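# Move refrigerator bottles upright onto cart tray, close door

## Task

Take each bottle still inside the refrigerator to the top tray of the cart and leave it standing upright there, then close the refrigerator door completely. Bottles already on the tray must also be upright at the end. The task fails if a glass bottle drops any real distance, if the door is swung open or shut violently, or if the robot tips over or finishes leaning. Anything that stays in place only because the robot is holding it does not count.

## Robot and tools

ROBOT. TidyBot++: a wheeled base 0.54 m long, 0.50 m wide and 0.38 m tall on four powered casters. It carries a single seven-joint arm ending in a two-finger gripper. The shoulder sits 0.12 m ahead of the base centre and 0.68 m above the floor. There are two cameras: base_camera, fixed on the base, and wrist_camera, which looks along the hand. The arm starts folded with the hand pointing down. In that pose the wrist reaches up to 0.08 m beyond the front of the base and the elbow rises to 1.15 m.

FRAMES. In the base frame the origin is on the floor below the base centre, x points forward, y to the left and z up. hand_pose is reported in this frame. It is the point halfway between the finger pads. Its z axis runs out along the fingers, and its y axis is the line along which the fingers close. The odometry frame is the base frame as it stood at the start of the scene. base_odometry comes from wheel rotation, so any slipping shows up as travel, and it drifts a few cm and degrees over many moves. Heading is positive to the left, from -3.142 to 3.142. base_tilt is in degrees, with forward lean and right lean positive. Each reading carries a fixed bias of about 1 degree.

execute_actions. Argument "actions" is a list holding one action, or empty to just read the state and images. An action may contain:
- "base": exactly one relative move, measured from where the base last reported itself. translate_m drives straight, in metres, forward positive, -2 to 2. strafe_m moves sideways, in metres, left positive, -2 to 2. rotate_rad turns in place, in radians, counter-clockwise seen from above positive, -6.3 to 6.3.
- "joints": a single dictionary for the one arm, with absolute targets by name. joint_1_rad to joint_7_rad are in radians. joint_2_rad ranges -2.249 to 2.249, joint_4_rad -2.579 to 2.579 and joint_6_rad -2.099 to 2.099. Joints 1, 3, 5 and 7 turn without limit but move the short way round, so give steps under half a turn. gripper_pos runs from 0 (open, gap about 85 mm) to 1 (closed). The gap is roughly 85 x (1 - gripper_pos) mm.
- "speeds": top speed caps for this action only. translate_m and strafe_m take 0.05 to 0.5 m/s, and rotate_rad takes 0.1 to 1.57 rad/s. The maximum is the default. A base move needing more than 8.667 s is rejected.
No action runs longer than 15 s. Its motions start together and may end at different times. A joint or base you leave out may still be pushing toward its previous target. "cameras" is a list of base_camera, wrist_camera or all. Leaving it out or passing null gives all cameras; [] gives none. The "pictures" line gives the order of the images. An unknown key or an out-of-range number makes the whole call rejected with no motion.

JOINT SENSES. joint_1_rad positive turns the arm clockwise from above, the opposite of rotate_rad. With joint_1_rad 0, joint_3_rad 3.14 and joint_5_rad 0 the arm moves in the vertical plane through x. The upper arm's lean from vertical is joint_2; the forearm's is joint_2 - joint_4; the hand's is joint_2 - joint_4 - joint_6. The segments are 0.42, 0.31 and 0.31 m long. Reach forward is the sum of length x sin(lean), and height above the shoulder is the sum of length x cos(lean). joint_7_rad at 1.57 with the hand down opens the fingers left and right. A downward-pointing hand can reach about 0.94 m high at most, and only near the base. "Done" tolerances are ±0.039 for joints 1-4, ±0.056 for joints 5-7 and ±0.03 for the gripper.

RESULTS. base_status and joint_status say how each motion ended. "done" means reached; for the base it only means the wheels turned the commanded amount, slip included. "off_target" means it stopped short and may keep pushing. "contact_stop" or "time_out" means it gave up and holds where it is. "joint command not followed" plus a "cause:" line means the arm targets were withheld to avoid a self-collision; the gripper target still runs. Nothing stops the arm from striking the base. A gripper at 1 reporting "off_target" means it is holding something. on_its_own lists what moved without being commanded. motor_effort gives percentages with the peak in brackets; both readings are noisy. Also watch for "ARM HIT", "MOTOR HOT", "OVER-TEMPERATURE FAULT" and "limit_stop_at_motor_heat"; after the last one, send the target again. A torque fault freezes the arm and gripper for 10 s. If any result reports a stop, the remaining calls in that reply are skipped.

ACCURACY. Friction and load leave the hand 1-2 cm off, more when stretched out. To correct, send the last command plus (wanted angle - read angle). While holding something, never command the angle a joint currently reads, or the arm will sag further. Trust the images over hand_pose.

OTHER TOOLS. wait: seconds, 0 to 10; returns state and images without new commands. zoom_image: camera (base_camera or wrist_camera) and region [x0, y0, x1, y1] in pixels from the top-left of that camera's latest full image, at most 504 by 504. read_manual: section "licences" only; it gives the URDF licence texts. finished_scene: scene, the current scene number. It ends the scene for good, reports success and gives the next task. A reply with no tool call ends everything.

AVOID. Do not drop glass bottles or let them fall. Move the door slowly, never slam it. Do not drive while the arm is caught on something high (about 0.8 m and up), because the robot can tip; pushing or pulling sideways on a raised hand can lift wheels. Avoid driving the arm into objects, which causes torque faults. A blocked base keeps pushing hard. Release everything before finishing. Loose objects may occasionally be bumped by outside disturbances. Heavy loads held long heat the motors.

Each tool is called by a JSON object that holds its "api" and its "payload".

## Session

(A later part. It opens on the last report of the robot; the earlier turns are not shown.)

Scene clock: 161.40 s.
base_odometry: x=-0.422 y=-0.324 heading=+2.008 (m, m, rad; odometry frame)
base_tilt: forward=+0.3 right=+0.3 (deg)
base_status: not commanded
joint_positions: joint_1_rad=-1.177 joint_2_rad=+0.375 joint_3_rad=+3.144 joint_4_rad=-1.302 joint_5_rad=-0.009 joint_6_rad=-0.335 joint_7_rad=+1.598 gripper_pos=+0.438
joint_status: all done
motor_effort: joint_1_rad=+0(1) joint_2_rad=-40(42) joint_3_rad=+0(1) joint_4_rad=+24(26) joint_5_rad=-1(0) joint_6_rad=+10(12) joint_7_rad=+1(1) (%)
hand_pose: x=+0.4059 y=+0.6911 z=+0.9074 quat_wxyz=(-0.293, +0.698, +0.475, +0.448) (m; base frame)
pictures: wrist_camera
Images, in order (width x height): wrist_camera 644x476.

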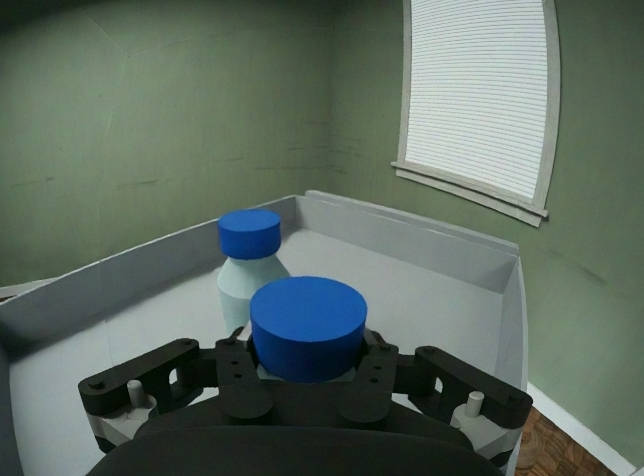

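{"api": "execute_actions", "payload": {"actions": [{"joints":{"gripper_pos":0}}], "cameras": ["wrist_camera"]}}

{"api": "execute_actions", "payload": {"actions": [{"base":{"strafe_m":-0.06},"joints":{"joint_2_rad":0.3},"speeds":{"strafe_m":0.1}}], "cameras": ["wrist_camera"]}}

{"api": "execute_actions", "payload": {"actions": [{"joints":{"joint_2_rad":-0.1,"joint_4_rad":-1.1,"joint_6_rad":-1.5}}], "cameras": ["wrist_camera"]}}

Scene clock: 168.57 s.
base_odometry: x=-0.422 y=-0.324 heading=+2.008 (m, m, rad; odometry frame)
base_tilt: forward=+0.3 right=+0.3 (deg)
base_status: not commanded
joint_positions: joint_1_rad=-1.177 joint_2_rad=+0.375 joint_3_rad=+3.144 joint_4_rad=-1.297 joint_5_rad=-0.009 joint_6_rad=-0.325 joint_7_rad=+1.598 gripper_pos=+0.000
joint_status: all done
motor_effort: joint_1_rad=+0(0) joint_2_rad=-38(42) joint_3_rad=+0(1) joint_4_rad=+22(25) joint_5_rad=+0(0) joint_6_rad=+8(11) joint_7_rad=+1(0) (%)
hand_pose: x=+0.4067 y=+0.6931 z=+0.9124 quat_wxyz=(-0.296, +0.695, +0.473, +0.453) (m; base frame)
pictures: wrist_camera
Images, in order (width x height): wrist_camera 644x476.

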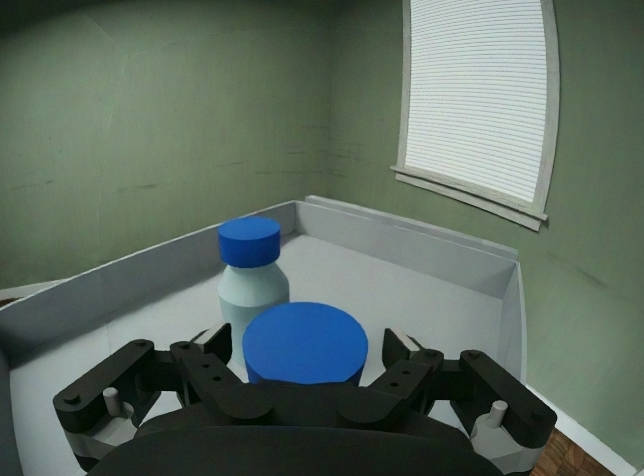

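Scene clock: 169.77 s.
base_odometry: x=-0.368 y=-0.299 heading=+2.009 (m, m, rad; odometry frame)
base_tilt: forward=+0.4 right=+0.3 (deg)
base_status: done
joint_positions: joint_1_rad=-1.175 joint_2_rad=+0.301 joint_3_rad=+3.144 joint_4_rad=-1.294 joint_5_rad=-0.009 joint_6_rad=-0.324 joint_7_rad=+1.598 gripper_pos=+0.000
joint_status: all done
motor_effort: joint_1_rad=+0(2) joint_2_rad=-34(43) joint_3_rad=-1(1) joint_4_rad=+21(23) joint_5_rad=+0(1) joint_6_rad=+9(9) joint_7_rad=+1(0) (%)
hand_pose: x=+0.4004 y=+0.6754 z=+0.9698 quat_wxyz=(-0.314, +0.677, +0.460, +0.481) (m; base frame)
pictures: wrist_camera
Images, in order (width x height): wrist_camera 644x476.

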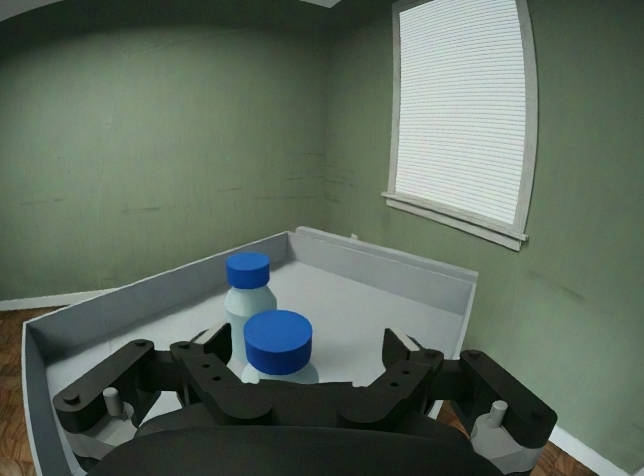

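Scene clock: 171.47 s.
base_odometry: x=-0.368 y=-0.299 heading=+2.009 (m, m, rad; odometry frame)
base_tilt: forward=+0.3 right=+0.3 (deg)
base_status: not commanded
joint_positions: joint_1_rad=-1.175 joint_2_rad=-0.103 joint_3_rad=+3.144 joint_4_rad=-1.111 joint_5_rad=-0.009 joint_6_rad=-1.466 joint_7_rad=+1.598 gripper_pos=+0.000
joint_status: all done
motor_effort: joint_1_rad=+0(0) joint_2_rad=-14(37) joint_3_rad=+0(1) joint_4_rad=+17(23) joint_5_rad=-1(0) joint_6_rad=+6(9) joint_7_rad=+1(1) (%)
hand_pose: x=+0.2763 y=+0.3846 z=+1.0235 quat_wxyz=(-0.181, +0.779, +0.534, +0.273) (m; base frame)
pictures: wrist_camera
Images, in order (width x height): wrist_camera 644x476.

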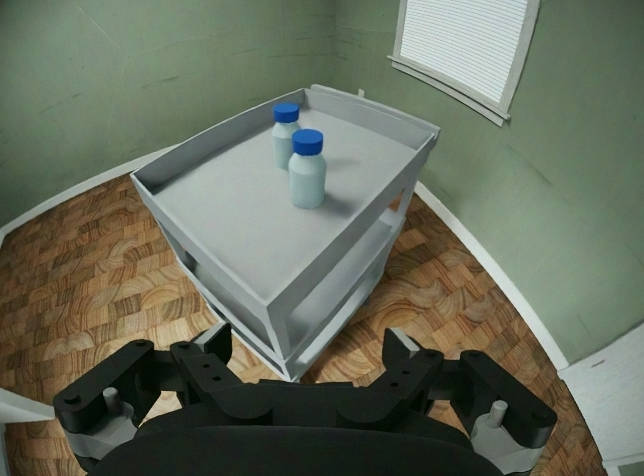

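{"api": "execute_actions", "payload": {"actions": [{"base":{"rotate_rad":-3.1},"joints":{"joint_1_rad":0,"joint_2_rad":0.0,"joint_4_rad":-1.4,"joint_6_rad":-0.65},"speeds":{"rotate_rad":1.2}}], "cameras": []}}

{"api": "execute_actions", "payload": {"actions": [{"base":{"strafe_m":-0.2},"joints":{"joint_2_rad":0.47,"joint_4_rad":-0.81,"joint_6_rad":-0.67}}], "cameras": []}}

{"api": "execute_actions", "payload": {"actions": [{"base":{"translate_m":0.6},"speeds":{"translate_m":0.35}}]}}

Scene clock: 186.37 s.
base_odometry: x=-0.368 y=-0.299 heading=-1.090 (m, m, rad; odometry frame)
base_tilt: forward=+0.3 right=+0.3 (deg)
base_status: done
joint_positions: joint_1_rad=+0.000 joint_2_rad=-0.009 joint_3_rad=+3.143 joint_4_rad=-1.384 joint_5_rad=-0.009 joint_6_rad=-0.692 joint_7_rad=+1.598 gripper_pos=+0.000
joint_status: all done
motor_effort: joint_1_rad=+0(2) joint_2_rad=-22(27) joint_3_rad=+0(2) joint_4_rad=+21(21) joint_5_rad=-1(0) joint_6_rad=+9(9) joint_7_rad=+1(0) (%)
hand_pose: x=+0.6975 y=+0.0025 z=+1.0153 quat_wxyz=(+0.003, +0.859, +0.010, +0.512) (m; base frame)
pictures: none
No camera images: the call's "cameras" was empty. Leave "cameras" out to get every camera's image.

Scene clock: 188.20 s.
base_odometry: x=-0.545 y=-0.391 heading=-1.091 (m, m, rad; odometry frame)
base_tilt: forward=+0.3 right=+0.3 (deg)
base_status: done
joint_positions: joint_1_rad=+0.004 joint_2_rad=+0.463 joint_3_rad=+3.142 joint_4_rad=-0.827 joint_5_rad=-0.009 joint_6_rad=-0.692 joint_7_rad=+1.598 gripper_pos=+0.000
joint_status: all done
motor_effort: joint_1_rad=+0(3) joint_2_rad=-39(42) joint_3_rad=-1(3) joint_4_rad=+21(21) joint_5_rad=-1(1) joint_6_rad=+9(8) joint_7_rad=+0(1) (%)
hand_pose: x=+0.8944 y=-0.0001 z=+1.0211 quat_wxyz=(+0.004, +0.836, +0.008, +0.548) (m; base frame)
pictures: none
No camera images: the call's "cameras" was empty. Leave "cameras" out to get every camera's image.

Scene clock: 191.00 s.
base_odometry: x=-0.269 y=-0.924 heading=-1.092 (m, m, rad; odometry frame)
base_tilt: forward=+0.4 right=+0.3 (deg)
base_status: done
joint_positions: joint_1_rad=+0.004 joint_2_rad=+0.466 joint_3_rad=+3.142 joint_4_rad=-0.823 joint_5_rad=-0.009 joint_6_rad=-0.692 joint_7_rad=+1.598 gripper_pos=+0.000
joint_status: not commanded
motor_effort: joint_1_rad=+0(3) joint_2_rad=-40(43) joint_3_rad=-1(2) joint_4_rad=+21(22) joint_5_rad=+0(1) joint_6_rad=+9(9) joint_7_rad=+1(1) (%)
hand_pose: x=+0.8953 y=-0.0001 z=+1.0211 quat_wxyz=(+0.004, +0.836, +0.008, +0.548) (m; base frame)
pictures: base_camera, wrist_camera
Images, in order (width x height): base_camera 644x364, wrist_camera 644x476.

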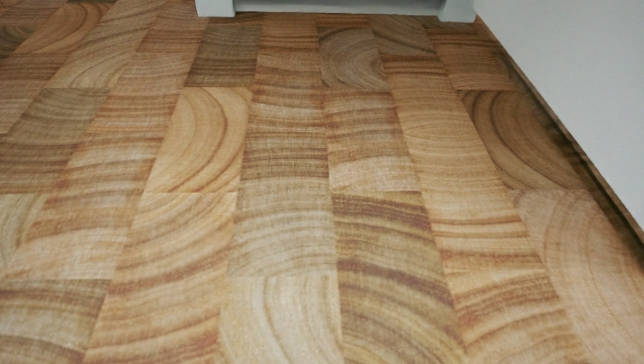

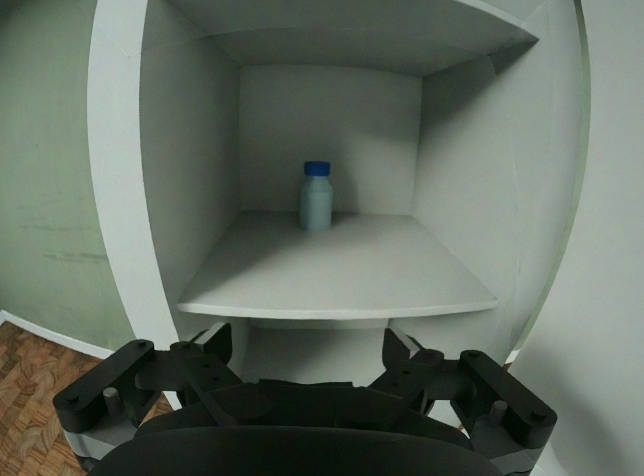

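{"api": "execute_actions", "payload": {"actions": [{"base":{"translate_m":0.33},"joints":{"joint_6_rad":-0.6,"joint_2_rad":0.45},"speeds":{"translate_m":0.2}}], "cameras": ["wrist_camera"]}}

Scene clock: 196.23 s.
base_odometry: x=-0.117 y=-1.217 heading=-1.092 (m, m, rad; odometry frame)
base_tilt: forward=+0.3 right=+0.3 (deg)
base_status: done
joint_positions: joint_1_rad=+0.004 joint_2_rad=+0.453 joint_3_rad=+3.142 joint_4_rad=-0.818 joint_5_rad=-0.009 joint_6_rad=-0.641 joint_7_rad=+1.598 gripper_pos=+0.000
joint_status: all done
motor_effort: joint_1_rad=+0(2) joint_2_rad=-40(43) joint_3_rad=+0(2) joint_4_rad=+21(22) joint_5_rad=-1(1) joint_6_rad=+9(9) joint_7_rad=+1(1) (%)
hand_pose: x=+0.8967 y=-0.0001 z=+1.0492 quat_wxyz=(+0.005, +0.817, +0.008, +0.577) (m; base frame)
pictures: wrist_camera
Images, in order (width x height): wrist_camera 644x476.

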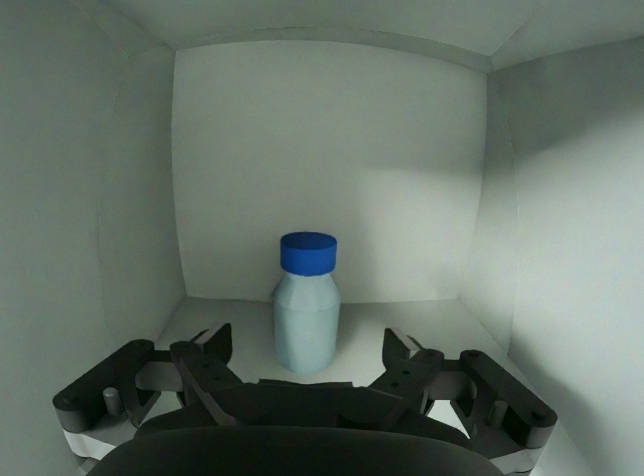

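{"api": "execute_actions", "payload": {"actions": [{"base":{"translate_m":0.125},"joints":{"joint_2_rad":0.485},"speeds":{"translate_m":0.1}}], "cameras": ["wrist_camera"]}}

Scene clock: 201.07 s.
base_odometry: x=-0.059 y=-1.328 heading=-1.093 (m, m, rad; odometry frame)
base_tilt: forward=+0.3 right=+0.3 (deg)
base_status: done
joint_positions: joint_1_rad=+0.004 joint_2_rad=+0.476 joint_3_rad=+3.142 joint_4_rad=-0.817 joint_5_rad=-0.009 joint_6_rad=-0.641 joint_7_rad=+1.598 gripper_pos=+0.000
joint_status: all done
motor_effort: joint_1_rad=-1(2) joint_2_rad=-40(43) joint_3_rad=-1(2) joint_4_rad=+21(22) joint_5_rad=+0(1) joint_6_rad=+9(9) joint_7_rad=+1(0) (%)
hand_pose: x=+0.9052 y=-0.0001 z=+1.0310 quat_wxyz=(+0.005, +0.823, +0.008, +0.567) (m; base frame)
pictures: wrist_camera
Images, in order (width x height): wrist_camera 644x476.

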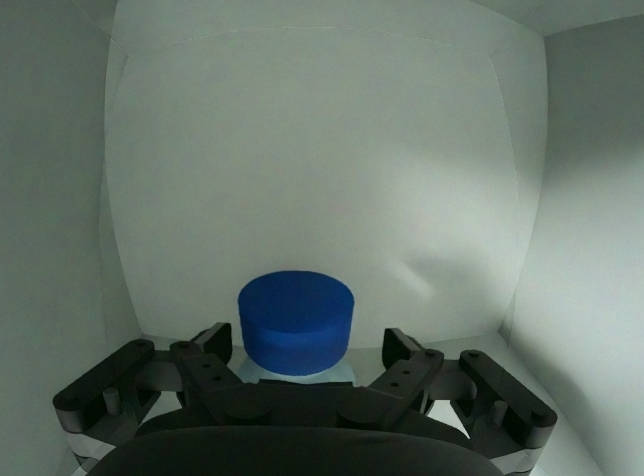

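{"api": "execute_actions", "payload": {"actions": [{"base":{"strafe_m":0.007},"speeds":{"strafe_m":0.05}}], "cameras": []}}

{"api": "execute_actions", "payload": {"actions": [{"joints":{"gripper_pos":1}}], "cameras": ["wrist_camera"]}}

{"api": "execute_actions", "payload": {"actions": [{"joints":{"joint_2_rad":0.36,"joint_4_rad":-0.78,"joint_6_rad":-0.7}}], "cameras": ["wrist_camera"]}}

Scene clock: 205.63 s.
base_odometry: x=-0.053 y=-1.325 heading=-1.093 (m, m, rad; odometry frame)
base_tilt: forward=+0.3 right=+0.4 (deg)
base_status: done
joint_positions: joint_1_rad=+0.001 joint_2_rad=+0.476 joint_3_rad=+3.142 joint_4_rad=-0.817 joint_5_rad=-0.009 joint_6_rad=-0.641 joint_7_rad=+1.598 gripper_pos=+0.000
joint_status: not commanded
motor_effort: joint_1_rad=+0(4) joint_2_rad=-41(42) joint_3_rad=-1(2) joint_4_rad=+21(22) joint_5_rad=-1(1) joint_6_rad=+9(9) joint_7_rad=+1(1) (%)
hand_pose: x=+0.9052 y=+0.0022 z=+1.0310 quat_wxyz=(+0.004, +0.823, +0.009, +0.567) (m; base frame)
pictures: none
No camera images: the call's "cameras" was empty. Leave "cameras" out to get every camera's image.

Scene clock: 206.73 s.
base_odometry: x=-0.053 y=-1.325 heading=-1.093 (m, m, rad; odometry frame)
base_tilt: forward=+0.3 right=+0.3 (deg)
base_status: not commanded
joint_positions: joint_1_rad=+0.001 joint_2_rad=+0.476 joint_3_rad=+3.143 joint_4_rad=-0.816 joint_5_rad=-0.009 joint_6_rad=-0.639 joint_7_rad=+1.597 gripper_pos=+0.443
joint_status: gripper_pos off_target (ended at +0.443, target +1.000)
motor_effort: joint_1_rad=-1(4) joint_2_rad=-39(41) joint_3_rad=-1(3) joint_4_rad=+21(22) joint_5_rad=-1(1) joint_6_rad=+9(9) joint_7_rad=+1(1) (%)
hand_pose: x=+0.9055 y=+0.0016 z=+1.0322 quat_wxyz=(+0.004, +0.822, +0.009, +0.569) (m; base frame)
pictures: wrist_camera
Images, in order (width x height): wrist_camera 644x476.

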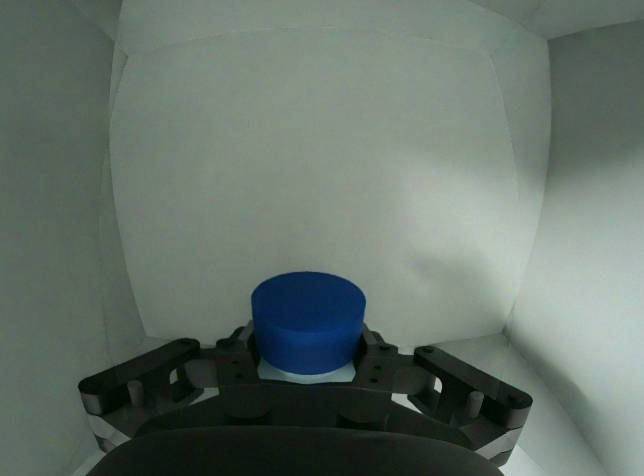

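Scene clock: 207.97 s.
base_odometry: x=-0.053 y=-1.325 heading=-1.093 (m, m, rad; odometry frame)
base_tilt: forward=+0.4 right=+0.4 (deg)
base_status: not commanded
joint_positions: joint_1_rad=+0.001 joint_2_rad=+0.399 joint_3_rad=+3.143 joint_4_rad=-0.811 joint_5_rad=-0.009 joint_6_rad=-0.682 joint_7_rad=+1.597 gripper_pos=+0.443
joint_status: joint_2_rad off_target (ended at +0.399, target +0.360); the others done
motor_effort: joint_1_rad=+0(1) joint_2_rad=-42(50) joint_3_rad=-1(1) joint_4_rad=+25(27) joint_5_rad=-1(1) joint_6_rad=+12(13) joint_7_rad=+0(1) (%)
hand_pose: x=+0.8721 y=+0.0017 z=+1.0821 quat_wxyz=(+0.004, +0.811, +0.009, +0.585) (m; base frame)
pictures: wrist_camera
Images, in order (width x height): wrist_camera 644x476.

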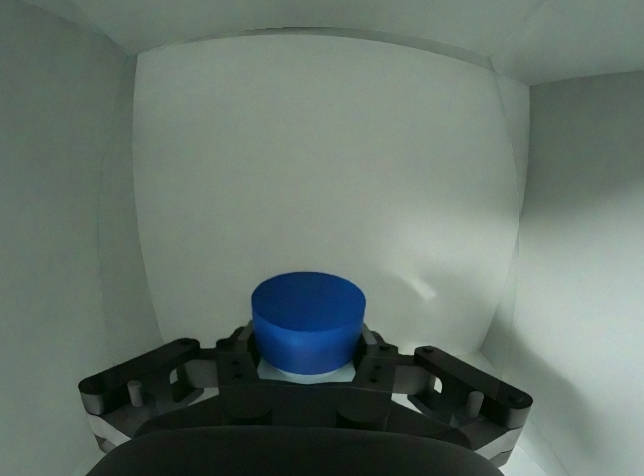

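{"api": "execute_actions", "payload": {"actions": [{"base":{"translate_m":-1.06},"speeds":{"translate_m":0.35}}], "cameras": []}}

{"api": "execute_actions", "payload": {"actions": [{"base":{"strafe_m":0.14},"joints":{"joint_1_rad":-0.6,"joint_2_rad":-0.1,"joint_4_rad":-1.1,"joint_6_rad":-0.95}}], "cameras": []}}

{"api": "execute_actions", "payload": {"actions": [{"base":{"rotate_rad":3.1},"joints":{"joint_1_rad":-1.17},"speeds":{"rotate_rad":0.9}}], "cameras": []}}

{"api": "execute_actions", "payload": {"actions": [{"base":{"translate_m":-0.11},"joints":{"joint_6_rad":-1.45}}], "cameras": ["wrist_camera"]}}

Scene clock: 222.70 s.
base_odometry: x=-0.540 y=-0.383 heading=-1.093 (m, m, rad; odometry frame)
base_tilt: forward=+0.3 right=+0.3 (deg)
base_status: done
joint_positions: joint_1_rad=+0.002 joint_2_rad=+0.395 joint_3_rad=+3.143 joint_4_rad=-0.811 joint_5_rad=-0.009 joint_6_rad=-0.684 joint_7_rad=+1.597 gripper_pos=+0.443
joint_status: not commanded
motor_effort: joint_1_rad=+0(3) joint_2_rad=-42(48) joint_3_rad=+0(2) joint_4_rad=+25(26) joint_5_rad=-1(1) joint_6_rad=+12(14) joint_7_rad=+1(0) (%)
hand_pose: x=+0.8703 y=+0.0014 z=+1.0844 quat_wxyz=(+0.004, +0.811, +0.009, +0.586) (m; base frame)
pictures: none
No camera images: the call's "cameras" was empty. Leave "cameras" out to get every camera's image.

Scene clock: 224.77 s.
base_odometry: x=-0.416 y=-0.319 heading=-1.092 (m, m, rad; odometry frame)
base_tilt: forward=+0.3 right=+0.3 (deg)
base_status: done
joint_positions: joint_1_rad=-0.589 joint_2_rad=-0.080 joint_3_rad=+3.131 joint_4_rad=-1.106 joint_5_rad=-0.014 joint_6_rad=-0.929 joint_7_rad=+1.597 gripper_pos=+0.443
joint_status: all done
motor_effort: joint_1_rad=+0(6) joint_2_rad=-21(45) joint_3_rad=+0(4) joint_4_rad=+23(25) joint_5_rad=-1(2) joint_6_rad=+12(14) joint_7_rad=+0(1) (%)
hand_pose: x=+0.5484 y=+0.3001 z=+1.1472 quat_wxyz=(-0.165, +0.789, +0.255, +0.534) (m; base frame)
pictures: none
No camera images: the call's "cameras" was empty. Leave "cameras" out to get every camera's image.

Scene clock: 229.13 s.
base_odometry: x=-0.416 y=-0.319 heading=+2.007 (m, m, rad; odometry frame)
base_tilt: forward=+0.3 right=+0.3 (deg)
base_status: done
joint_positions: joint_1_rad=-1.168 joint_2_rad=-0.078 joint_3_rad=+3.140 joint_4_rad=-1.109 joint_5_rad=-0.014 joint_6_rad=-0.929 joint_7_rad=+1.597 gripper_pos=+0.443
joint_status: all done
motor_effort: joint_1_rad=+0(3) joint_2_rad=-22(25) joint_3_rad=+0(4) joint_4_rad=+23(24) joint_5_rad=-1(3) joint_6_rad=+12(13) joint_7_rad=+1(0) (%)
hand_pose: x=+0.3196 y=+0.4851 z=+1.1447 quat_wxyz=(-0.307, +0.687, +0.467, +0.465) (m; base frame)
pictures: none
No camera images: the call's "cameras" was empty. Leave "cameras" out to get every camera's image.

Scene clock: 230.43 s.
base_odometry: x=-0.370 y=-0.419 heading=+2.008 (m, m, rad; odometry frame)
base_tilt: forward=+0.3 right=+0.3 (deg)
base_status: done
joint_positions: joint_1_rad=-1.170 joint_2_rad=-0.081 joint_3_rad=+3.137 joint_4_rad=-1.114 joint_5_rad=-0.014 joint_6_rad=-1.451 joint_7_rad=+1.597 gripper_pos=+0.443
joint_status: all done
motor_effort: joint_1_rad=-1(2) joint_2_rad=-19(24) joint_3_rad=+0(3) joint_4_rad=+21(24) joint_5_rad=-1(3) joint_6_rad=+8(12) joint_7_rad=+0(1) (%)
hand_pose: x=+0.2779 y=+0.3954 z=+1.0161 quat_wxyz=(-0.181, +0.780, +0.536, +0.268) (m; base frame)
pictures: wrist_camera
Images, in order (width x height): wrist_camera 644x476.

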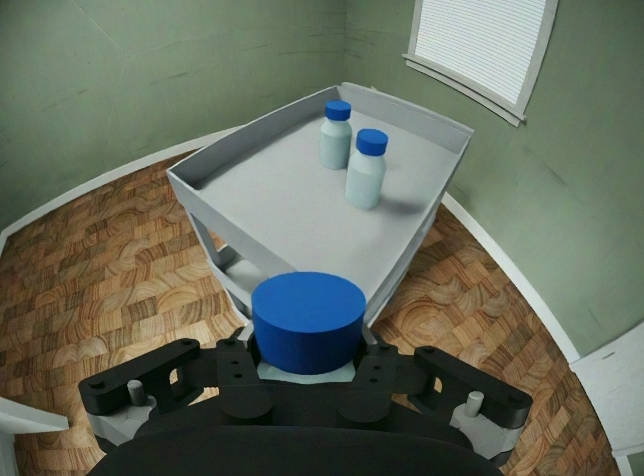

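{"api": "execute_actions", "payload": {"actions": [{"joints":{"joint_1_rad":-1.26,"joint_2_rad":0.08,"joint_4_rad":-1.05,"joint_6_rad":-0.72}}], "cameras": []}}

{"api": "execute_actions", "payload": {"actions": [{"joints":{"joint_2_rad":0.26,"joint_4_rad":-1.05,"joint_6_rad":-0.55}}], "cameras": ["wrist_camera"]}}

{"api": "execute_actions", "payload": {"actions": [{"joints":{"joint_2_rad":0.33,"joint_4_rad":-1.26,"joint_6_rad":-0.26}}], "cameras": ["wrist_camera"]}}

Scene clock: 237.47 s.
base_odometry: x=-0.370 y=-0.419 heading=+2.008 (m, m, rad; odometry frame)
base_tilt: forward=+0.2 right=+0.3 (deg)
base_status: not commanded
joint_positions: joint_1_rad=-1.252 joint_2_rad=+0.107 joint_3_rad=+3.137 joint_4_rad=-1.085 joint_5_rad=-0.014 joint_6_rad=-0.770 joint_7_rad=+1.597 gripper_pos=+0.443
joint_status: all done
motor_effort: joint_1_rad=+0(0) joint_2_rad=-30(34) joint_3_rad=+0(0) joint_4_rad=+24(27) joint_5_rad=-1(2) joint_6_rad=+12(13) joint_7_rad=+1(1) (%)
hand_pose: x=+0.3083 y=+0.5953 z=+1.0981 quat_wxyz=(-0.327, +0.667, +0.496, +0.450) (m; base frame)
pictures: none
No camera images: the call's "cameras" was empty. Leave "cameras" out to get every camera's image.

Scene clock: 238.93 s.
base_odometry: x=-0.370 y=-0.419 heading=+2.008 (m, m, rad; odometry frame)
base_tilt: forward=+0.3 right=+0.3 (deg)
base_status: not commanded
joint_positions: joint_1_rad=-1.252 joint_2_rad=+0.297 joint_3_rad=+3.137 joint_4_rad=-1.079 joint_5_rad=-0.014 joint_6_rad=-0.620 joint_7_rad=+1.597 gripper_pos=+0.443
joint_status: joint_6_rad off_target (ended at -0.620, target -0.550); the others done
motor_effort: joint_1_rad=+0(0) joint_2_rad=-39(44) joint_3_rad=-1(1) joint_4_rad=+25(28) joint_5_rad=-1(1) joint_6_rad=+12(13) joint_7_rad=+1(1) (%)
hand_pose: x=+0.3371 y=+0.6809 z=+1.0167 quat_wxyz=(-0.319, +0.675, +0.500, +0.439) (m; base frame)
pictures: wrist_camera
Images, in order (width x height): wrist_camera 644x476.

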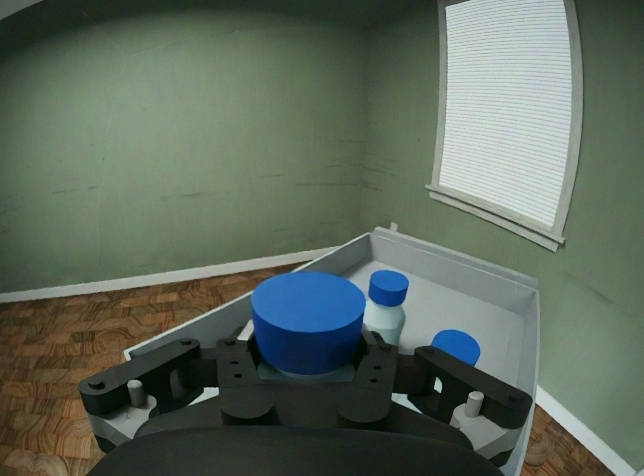

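Scene clock: 240.23 s.
base_odometry: x=-0.370 y=-0.419 heading=+2.008 (m, m, rad; odometry frame)
base_tilt: forward=+0.3 right=+0.3 (deg)
base_status: not commanded
joint_positions: joint_1_rad=-1.252 joint_2_rad=+0.358 joint_3_rad=+3.137 joint_4_rad=-1.277 joint_5_rad=-0.014 joint_6_rad=-0.331 joint_7_rad=+1.597 gripper_pos=+0.443
joint_status: joint_6_rad off_target (ended at -0.331, target -0.260); the others done
motor_effort: joint_1_rad=+0(0) joint_2_rad=-42(46) joint_3_rad=+0(1) joint_4_rad=+26(28) joint_5_rad=-1(1) joint_6_rad=+12(13) joint_7_rad=+1(1) (%)
hand_pose: x=+0.3485 y=+0.7123 z=+0.9359 quat_wxyz=(-0.325, +0.670, +0.494, +0.449) (m; base frame)
pictures: wrist_camera
Images, in order (width x height): wrist_camera 644x476.

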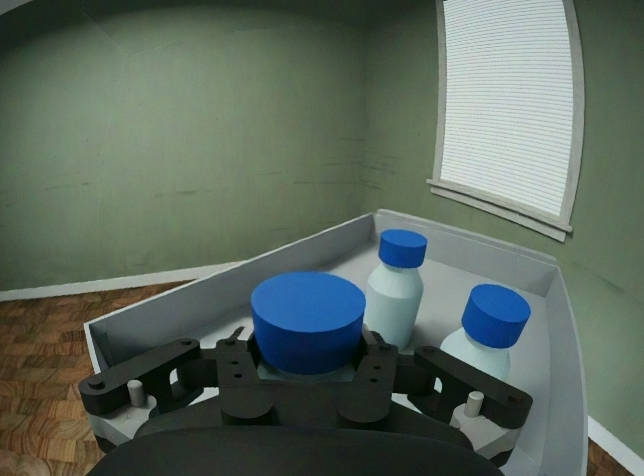

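{"api": "execute_actions", "payload": {"actions": [{"joints":{"joint_1_rad":-1.31}}], "cameras": []}}

{"api": "execute_actions", "payload": {"actions": [{"joints":{"joint_2_rad":0.36,"joint_4_rad":-1.29,"joint_6_rad":-0.2}}], "cameras": ["wrist_camera"]}}

Scene clock: 244.17 s.
base_odometry: x=-0.370 y=-0.419 heading=+2.008 (m, m, rad; odometry frame)
base_tilt: forward=+0.3 right=+0.3 (deg)
base_status: not commanded
joint_positions: joint_1_rad=-1.309 joint_2_rad=+0.358 joint_3_rad=+3.136 joint_4_rad=-1.277 joint_5_rad=-0.014 joint_6_rad=-0.331 joint_7_rad=+1.597 gripper_pos=+0.443
joint_status: all done
motor_effort: joint_1_rad=-1(2) joint_2_rad=-42(42) joint_3_rad=-1(2) joint_4_rad=+26(26) joint_5_rad=-1(2) joint_6_rad=+12(12) joint_7_rad=+1(1) (%)
hand_pose: x=+0.3069 y=+0.7243 z=+0.9359 quat_wxyz=(-0.338, +0.655, +0.513, +0.440) (m; base frame)
pictures: none
No camera images: the call's "cameras" was empty. Leave "cameras" out to get every camera's image.

Scene clock: 244.97 s.
base_odometry: x=-0.370 y=-0.419 heading=+2.008 (m, m, rad; odometry frame)
base_tilt: forward=+0.3 right=+0.3 (deg)
base_status: not commanded
joint_positions: joint_1_rad=-1.309 joint_2_rad=+0.376 joint_3_rad=+3.136 joint_4_rad=-1.301 joint_5_rad=-0.014 joint_6_rad=-0.266 joint_7_rad=+1.597 gripper_pos=+0.443
joint_status: joint_6_rad off_target (ended at -0.266, target -0.200); the others done
motor_effort: joint_1_rad=+0(0) joint_2_rad=-43(44) joint_3_rad=-1(1) joint_4_rad=+26(26) joint_5_rad=-1(0) joint_6_rad=+12(14) joint_7_rad=+0(0) (%)
hand_pose: x=+0.3095 y=+0.7328 z=+0.9267 quat_wxyz=(-0.344, +0.650, +0.509, +0.447) (m; base frame)
pictures: wrist_camera
Images, in order (width x height): wrist_camera 644x476.

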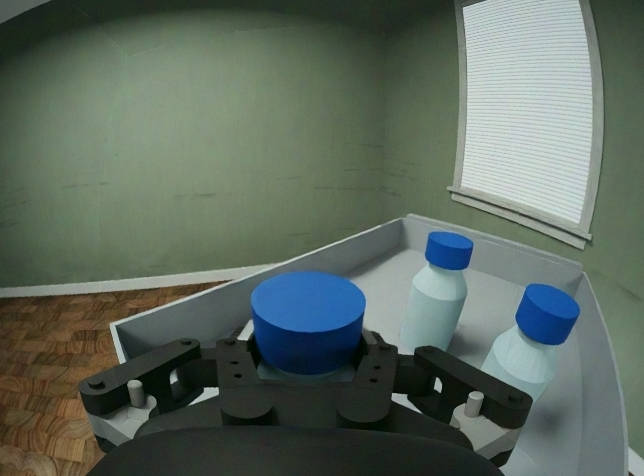

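{"api": "execute_actions", "payload": {"actions": [{"joints":{"joint_2_rad":0.39}}], "cameras": ["wrist_camera"]}}

Scene clock: 248.63 s.
base_odometry: x=-0.370 y=-0.419 heading=+2.008 (m, m, rad; odometry frame)
base_tilt: forward=+0.3 right=+0.3 (deg)
base_status: not commanded
joint_positions: joint_1_rad=-1.309 joint_2_rad=+0.403 joint_3_rad=+3.136 joint_4_rad=-1.302 joint_5_rad=-0.014 joint_6_rad=-0.264 joint_7_rad=+1.597 gripper_pos=+0.443
joint_status: all done
motor_effort: joint_1_rad=-1(1) joint_2_rad=-44(46) joint_3_rad=-1(1) joint_4_rad=+26(26) joint_5_rad=-1(0) joint_6_rad=+12(12) joint_7_rad=+1(1) (%)
hand_pose: x=+0.3111 y=+0.7387 z=+0.9061 quat_wxyz=(-0.337, +0.656, +0.513, +0.439) (m; base frame)
pictures: wrist_camera
Images, in order (width x height): wrist_camera 644x476.

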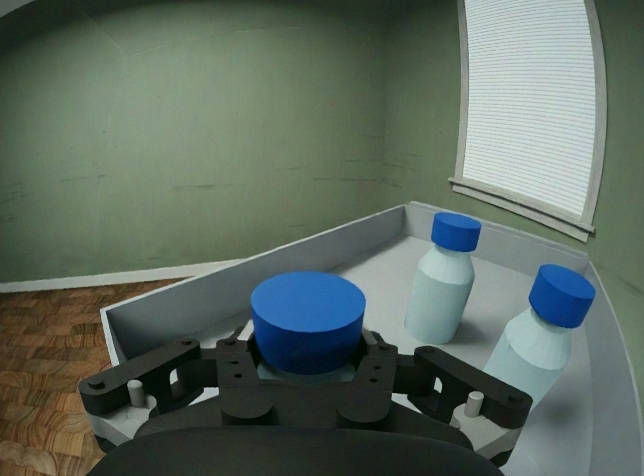

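{"api": "execute_actions", "payload": {"actions": [{"joints":{"joint_2_rad":0.41,"joint_6_rad":-0.17}}], "cameras": ["wrist_camera"]}}

Scene clock: 251.47 s.
base_odometry: x=-0.370 y=-0.419 heading=+2.008 (m, m, rad; odometry frame)
base_tilt: forward=+0.2 right=+0.3 (deg)
base_status: not commanded
joint_positions: joint_1_rad=-1.309 joint_2_rad=+0.414 joint_3_rad=+3.136 joint_4_rad=-1.302 joint_5_rad=-0.014 joint_6_rad=-0.234 joint_7_rad=+1.597 gripper_pos=+0.443
joint_status: joint_6_rad off_target (ended at -0.234, target -0.170); the others done
motor_effort: joint_1_rad=+0(1) joint_2_rad=-43(44) joint_3_rad=-1(1) joint_4_rad=+25(26) joint_5_rad=+0(0) joint_6_rad=+12(12) joint_7_rad=+0(1) (%)
hand_pose: x=+0.3128 y=+0.7446 z=+0.9057 quat_wxyz=(-0.341, +0.652, +0.510, +0.445) (m; base frame)
pictures: wrist_camera
Images, in order (width x height): wrist_camera 644x476.

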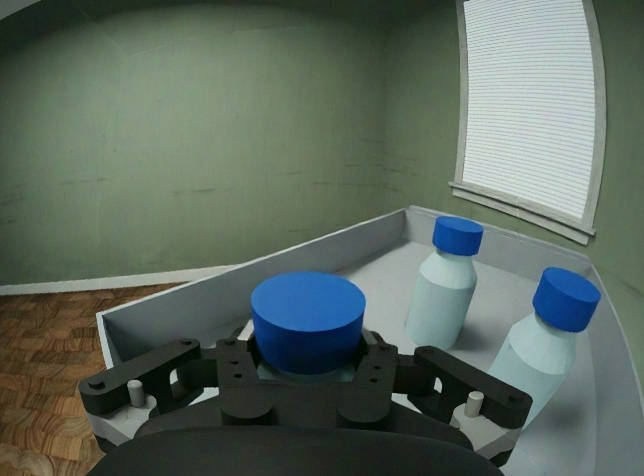

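{"api": "execute_actions", "payload": {"actions": [{"joints":{"joint_2_rad":0.43,"joint_6_rad":-0.21}}], "cameras": []}}

{"api": "execute_actions", "payload": {"actions": [{"joints":{"gripper_pos":0}}], "cameras": ["wrist_camera"]}}

{"api": "execute_actions", "payload": {"actions": [{"base":{"strafe_m":-0.05},"joints":{"joint_2_rad":0.33},"speeds":{"strafe_m":0.1}}], "cameras": ["wrist_camera"]}}

{"api": "execute_actions", "payload": {"actions": [{"joints":{"joint_2_rad":-0.1,"joint_4_rad":-1.1,"joint_6_rad":-1.5}}], "cameras": ["wrist_camera"]}}

Scene clock: 258.73 s.
base_odometry: x=-0.370 y=-0.419 heading=+2.008 (m, m, rad; odometry frame)
base_tilt: forward=+0.3 right=+0.3 (deg)
base_status: not commanded
joint_positions: joint_1_rad=-1.309 joint_2_rad=+0.415 joint_3_rad=+3.136 joint_4_rad=-1.302 joint_5_rad=-0.014 joint_6_rad=-0.234 joint_7_rad=+1.597 gripper_pos=+0.443
joint_status: all done
motor_effort: joint_1_rad=-1(0) joint_2_rad=-40(43) joint_3_rad=-1(1) joint_4_rad=+23(25) joint_5_rad=+0(1) joint_6_rad=+10(11) joint_7_rad=+1(1) (%)
hand_pose: x=+0.3129 y=+0.7449 z=+0.9055 quat_wxyz=(-0.341, +0.652, +0.510, +0.445) (m; base frame)
pictures: none
No camera images: the call's "cameras" was empty. Leave "cameras" out to get every camera's image.

Scene clock: 259.83 s.
base_odometry: x=-0.370 y=-0.419 heading=+2.008 (m, m, rad; odometry frame)
base_tilt: forward=+0.3 right=+0.3 (deg)
base_status: not commanded
joint_positions: joint_1_rad=-1.309 joint_2_rad=+0.416 joint_3_rad=+3.136 joint_4_rad=-1.300 joint_5_rad=-0.014 joint_6_rad=-0.234 joint_7_rad=+1.597 gripper_pos=+0.000
joint_status: all done
motor_effort: joint_1_rad=+0(0) joint_2_rad=-38(42) joint_3_rad=-1(1) joint_4_rad=+21(24) joint_5_rad=-1(1) joint_6_rad=+8(11) joint_7_rad=+1(1) (%)
hand_pose: x=+0.3130 y=+0.7455 z=+0.9057 quat_wxyz=(-0.342, +0.652, +0.510, +0.445) (m; base frame)
pictures: wrist_camera
Images, in order (width x height): wrist_camera 644x476.

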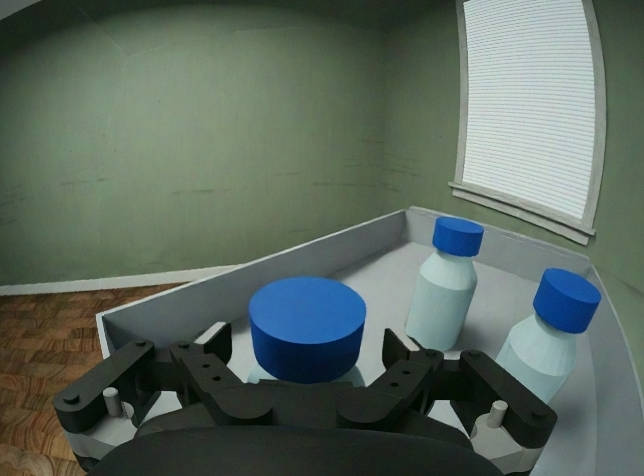

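Scene clock: 260.97 s.
base_odometry: x=-0.324 y=-0.397 heading=+2.008 (m, m, rad; odometry frame)
base_tilt: forward=+0.3 right=+0.3 (deg)
base_status: done
joint_positions: joint_1_rad=-1.309 joint_2_rad=+0.325 joint_3_rad=+3.136 joint_4_rad=-1.297 joint_5_rad=-0.014 joint_6_rad=-0.234 joint_7_rad=+1.597 gripper_pos=+0.000
joint_status: all done
motor_effort: joint_1_rad=-1(2) joint_2_rad=-37(43) joint_3_rad=+0(2) joint_4_rad=+22(23) joint_5_rad=-1(1) joint_6_rad=+9(10) joint_7_rad=+1(0) (%)
hand_pose: x=+0.3067 y=+0.7231 z=+0.9767 quat_wxyz=(-0.365, +0.630, +0.493, +0.476) (m; base frame)
pictures: wrist_camera
Images, in order (width x height): wrist_camera 644x476.

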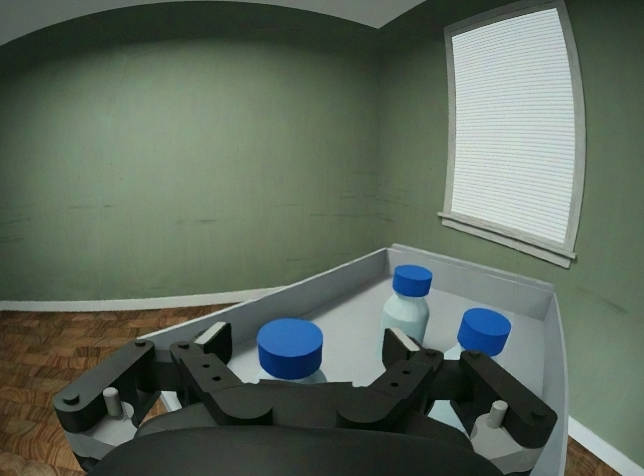

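Scene clock: 262.73 s.
base_odometry: x=-0.324 y=-0.397 heading=+2.008 (m, m, rad; odometry frame)
base_tilt: forward=+0.3 right=+0.4 (deg)
base_status: not commanded
joint_positions: joint_1_rad=-1.309 joint_2_rad=-0.102 joint_3_rad=+3.136 joint_4_rad=-1.111 joint_5_rad=-0.014 joint_6_rad=-1.465 joint_7_rad=+1.597 gripper_pos=+0.000
joint_status: all done
motor_effort: joint_1_rad=-1(0) joint_2_rad=-14(38) joint_3_rad=+0(1) joint_4_rad=+17(23) joint_5_rad=-1(1) joint_6_rad=+6(9) joint_7_rad=+1(1) (%)
hand_pose: x=+0.2186 y=+0.4036 z=+1.0233 quat_wxyz=(-0.202, +0.739, +0.588, +0.258) (m; base frame)
pictures: wrist_camera
Images, in order (width x height): wrist_camera 644x476.

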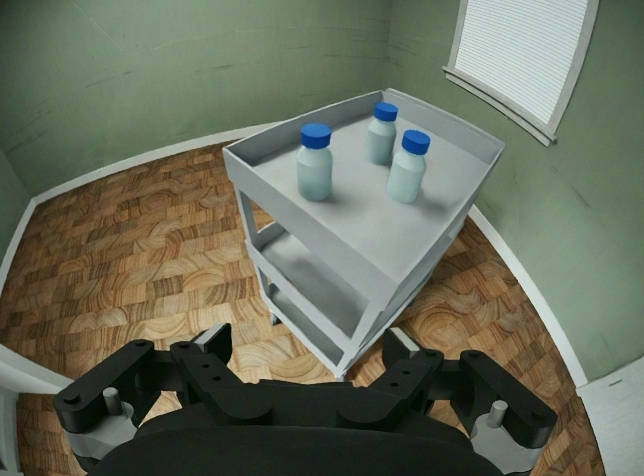

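{"api": "execute_actions", "payload": {"actions": [{"base":{"rotate_rad":-3.1},"joints":{"joint_1_rad":0,"joint_2_rad":-0.34,"joint_4_rad":-2.5,"joint_6_rad":-0.9,"gripper_pos":1}}], "cameras": []}}

{"api": "execute_actions", "payload": {"actions": [{"base":{"translate_m":0.5}}], "cameras": []}}

{"api": "execute_actions", "payload": {"actions": [{"base":{"strafe_m":-0.8}}]}}

Scene clock: 277.40 s.
base_odometry: x=-0.324 y=-0.397 heading=-1.092 (m, m, rad; odometry frame)
base_tilt: forward=+0.3 right=+0.3 (deg)
base_status: done
joint_positions: joint_1_rad=-0.009 joint_2_rad=-0.318 joint_3_rad=+3.143 joint_4_rad=-2.486 joint_5_rad=-0.014 joint_6_rad=-0.945 joint_7_rad=+1.597 gripper_pos=+0.999
joint_status: all done
motor_effort: joint_1_rad=+0(2) joint_2_rad=-3(19) joint_3_rad=+0(2) joint_4_rad=+14(18) joint_5_rad=-2(2) joint_6_rad=+1(5) joint_7_rad=+0(0) (%)
hand_pose: x=+0.2560 y=+0.0062 z=+0.5935 quat_wxyz=(-0.006, +1.000, +0.013, +0.014) (m; base frame)
pictures: none
No camera images: the call's "cameras" was empty. Leave "cameras" out to get every camera's image.

Scene clock: 279.77 s.
base_odometry: x=-0.094 y=-0.841 heading=-1.092 (m, m, rad; odometry frame)
base_tilt: forward=+0.3 right=+0.3 (deg)
base_status: done
joint_positions: joint_1_rad=-0.009 joint_2_rad=-0.325 joint_3_rad=+3.143 joint_4_rad=-2.489 joint_5_rad=-0.014 joint_6_rad=-0.942 joint_7_rad=+1.597 gripper_pos=+0.999
joint_status: not commanded
motor_effort: joint_1_rad=+0(1) joint_2_rad=-4(6) joint_3_rad=+0(0) joint_4_rad=+14(15) joint_5_rad=-1(0) joint_6_rad=+0(2) joint_7_rad=+1(0) (%)
hand_pose: x=+0.2564 y=+0.0062 z=+0.5937 quat_wxyz=(-0.006, +1.000, +0.013, +0.018) (m; base frame)
pictures: none
No camera images: the call's "cameras" was empty. Leave "cameras" out to get every camera's image.

Scene clock: 282.73 s.
base_odometry: x=-0.804 y=-1.210 heading=-1.092 (m, m, rad; odometry frame)
base_tilt: forward=+0.3 right=+0.4 (deg)
base_status: done
joint_positions: joint_1_rad=-0.009 joint_2_rad=-0.325 joint_3_rad=+3.143 joint_4_rad=-2.489 joint_5_rad=-0.014 joint_6_rad=-0.942 joint_7_rad=+1.597 gripper_pos=+0.999
joint_status: not commanded
motor_effort: joint_1_rad=-1(0) joint_2_rad=-3(4) joint_3_rad=+0(1) joint_4_rad=+14(14) joint_5_rad=-1(1) joint_6_rad=+1(1) joint_7_rad=+1(1) (%)
hand_pose: x=+0.2564 y=+0.0062 z=+0.5937 quat_wxyz=(-0.006, +1.000, +0.013, +0.018) (m; base frame)
pictures: base_camera, wrist_camera
Images, in order (width x height): base_camera 644x364, wrist_camera 644x476.

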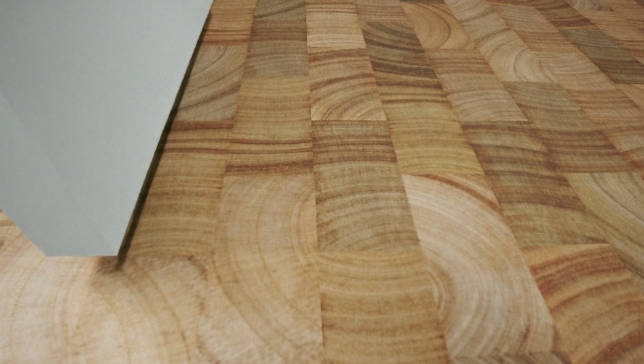

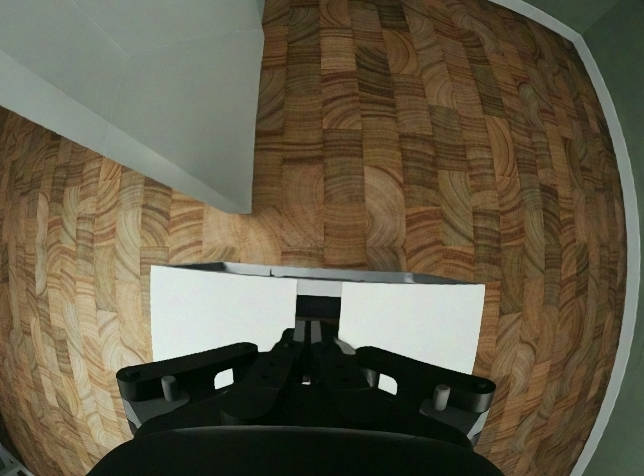

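{"api": "execute_actions", "payload": {"actions": [{"base":{"strafe_m":-0.17},"joints":{"joint_2_rad":-0.6,"joint_6_rad":-1.1}}], "cameras": []}}

{"api": "execute_actions", "payload": {"actions": [{"base":{"translate_m":0.45},"speeds":{"translate_m":0.3}}]}}

{"api": "execute_actions", "payload": {"actions": [{"base":{"strafe_m":0.3},"speeds":{"strafe_m":0.07}}]}}

Scene clock: 296.53 s.
base_odometry: x=-0.955 y=-1.289 heading=-1.092 (m, m, rad; odometry frame)
base_tilt: forward=+0.3 right=+0.4 (deg)
base_status: done
joint_positions: joint_1_rad=-0.009 joint_2_rad=-0.586 joint_3_rad=+3.143 joint_4_rad=-2.489 joint_5_rad=-0.014 joint_6_rad=-1.057 joint_7_rad=+1.597 gripper_pos=+0.999
joint_status: all done
motor_effort: joint_1_rad=+0(0) joint_2_rad=+3(4) joint_3_rad=+0(1) joint_4_rad=+17(17) joint_5_rad=-1(1) joint_6_rad=+2(2) joint_7_rad=+1(1) (%)
hand_pose: x=+0.2396 y=+0.0063 z=+0.6236 quat_wxyz=(-0.006, +0.996, +0.014, +0.090) (m; base frame)
pictures: none
No camera images: the call's "cameras" was empty. Leave "cameras" out to get every camera's image.

Scene clock: 299.00 s.
base_odometry: x=-0.748 y=-1.688 heading=-1.092 (m, m, rad; odometry frame)
base_tilt: forward=+0.3 right=+0.3 (deg)
base_status: done
joint_positions: joint_1_rad=-0.009 joint_2_rad=-0.588 joint_3_rad=+3.143 joint_4_rad=-2.490 joint_5_rad=-0.014 joint_6_rad=-1.058 joint_7_rad=+1.597 gripper_pos=+0.999
joint_status: not commanded
motor_effort: joint_1_rad=+0(0) joint_2_rad=+3(6) joint_3_rad=+0(0) joint_4_rad=+17(18) joint_5_rad=+0(1) joint_6_rad=+2(3) joint_7_rad=+1(1) (%)
hand_pose: x=+0.2393 y=+0.0063 z=+0.6237 quat_wxyz=(-0.006, +0.996, +0.014, +0.091) (m; base frame)
pictures: base_camera, wrist_camera
Images, in order (width x height): base_camera 644x364, wrist_camera 644x476.

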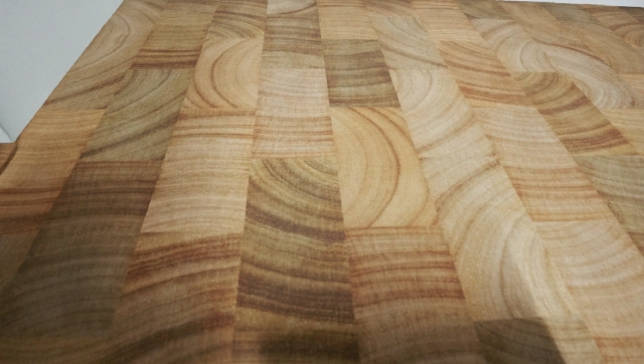

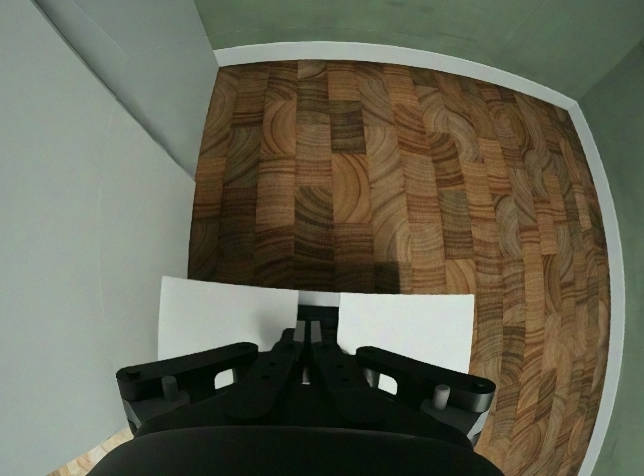

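Scene clock: 303.80 s.
base_odometry: x=-0.481 y=-1.550 heading=-1.092 (m, m, rad; odometry frame)
base_tilt: forward=+0.2 right=+0.3 (deg)
base_status: done
joint_positions: joint_1_rad=-0.009 joint_2_rad=-0.588 joint_3_rad=+3.143 joint_4_rad=-2.490 joint_5_rad=-0.015 joint_6_rad=-1.058 joint_7_rad=+1.597 gripper_pos=+0.999
joint_status: not commanded
motor_effort: joint_1_rad=+0(0) joint_2_rad=+3(4) joint_3_rad=+0(1) joint_4_rad=+17(17) joint_5_rad=-1(1) joint_6_rad=+2(2) joint_7_rad=+1(1) (%)
hand_pose: x=+0.2393 y=+0.0063 z=+0.6237 quat_wxyz=(-0.006, +0.996, +0.014, +0.091) (m; base frame)
pictures: base_camera, wrist_camera
Images, in order (width x height): base_camera 644x364, wrist_camera 644x476.

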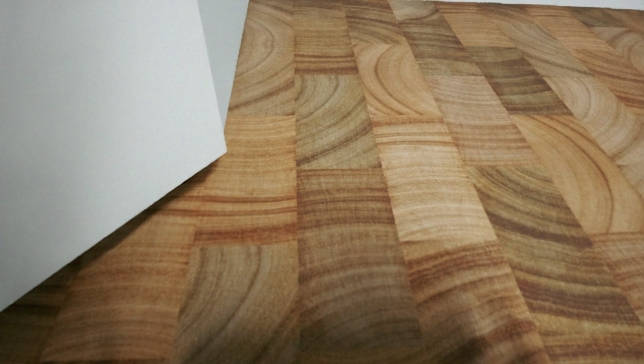

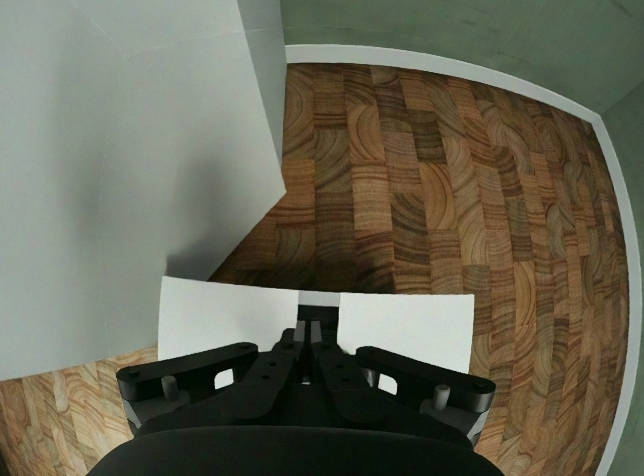

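{"api": "execute_actions", "payload": {"actions": [{"base":{"strafe_m":0.38},"speeds":{"strafe_m":0.07}}]}}

{"api": "execute_actions", "payload": {"actions": [{"base":{"translate_m":0.2},"speeds":{"translate_m":0.05}}]}}

Scene clock: 312.97 s.
base_odometry: x=-0.144 y=-1.375 heading=-1.092 (m, m, rad; odometry frame)
base_tilt: forward=+0.3 right=+0.3 (deg)
base_status: done
joint_positions: joint_1_rad=-0.009 joint_2_rad=-0.588 joint_3_rad=+3.143 joint_4_rad=-2.490 joint_5_rad=-0.015 joint_6_rad=-1.058 joint_7_rad=+1.597 gripper_pos=+0.999
joint_status: not commanded
motor_effort: joint_1_rad=+0(0) joint_2_rad=+3(4) joint_3_rad=+0(1) joint_4_rad=+17(17) joint_5_rad=-1(2) joint_6_rad=+2(3) joint_7_rad=+1(1) (%)
hand_pose: x=+0.2393 y=+0.0063 z=+0.6237 quat_wxyz=(-0.006, +0.996, +0.014, +0.091) (m; base frame)
pictures: base_camera, wrist_camera
Images, in order (width x height): base_camera 644x364, wrist_camera 644x476.

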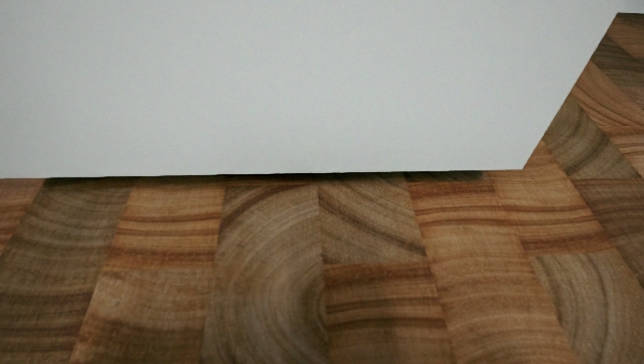

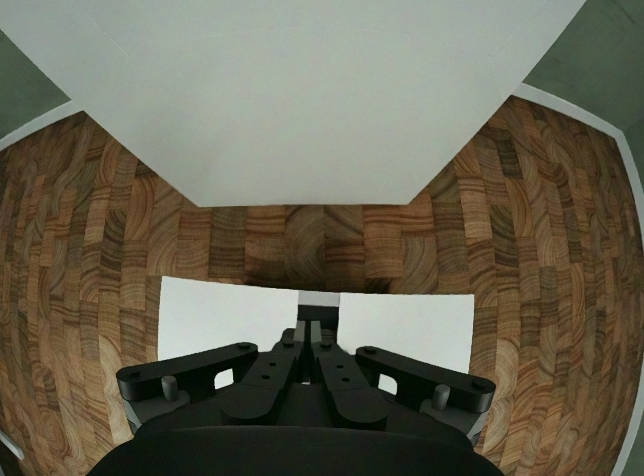

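Scene clock: 317.47 s.
base_odometry: x=-0.051 y=-1.553 heading=-1.092 (m, m, rad; odometry frame)
base_tilt: forward=+0.3 right=+0.3 (deg)
base_status: done
joint_positions: joint_1_rad=-0.009 joint_2_rad=-0.589 joint_3_rad=+3.143 joint_4_rad=-2.490 joint_5_rad=-0.015 joint_6_rad=-1.058 joint_7_rad=+1.597 gripper_pos=+0.999
joint_status: not commanded
motor_effort: joint_1_rad=+0(0) joint_2_rad=+3(6) joint_3_rad=+0(1) joint_4_rad=+17(18) joint_5_rad=-1(1) joint_6_rad=+3(3) joint_7_rad=+1(1) (%)
hand_pose: x=+0.2392 y=+0.0063 z=+0.6238 quat_wxyz=(-0.006, +0.996, +0.014, +0.091) (m; base frame)
pictures: base_camera, wrist_camera
Images, in order (width x height): base_camera 644x364, wrist_camera 644x476.

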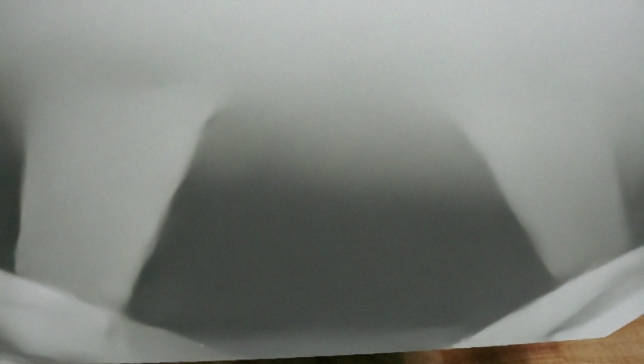

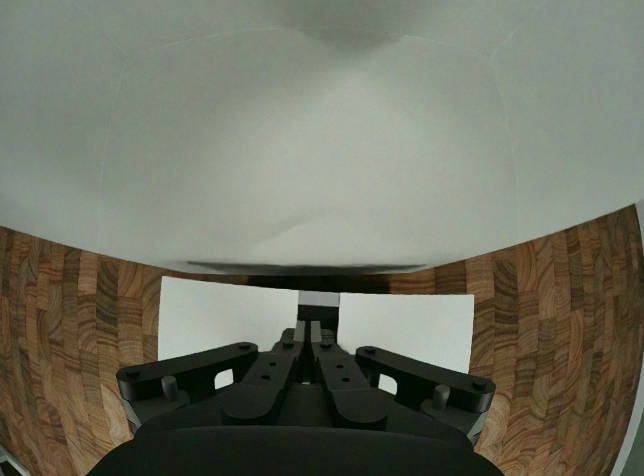

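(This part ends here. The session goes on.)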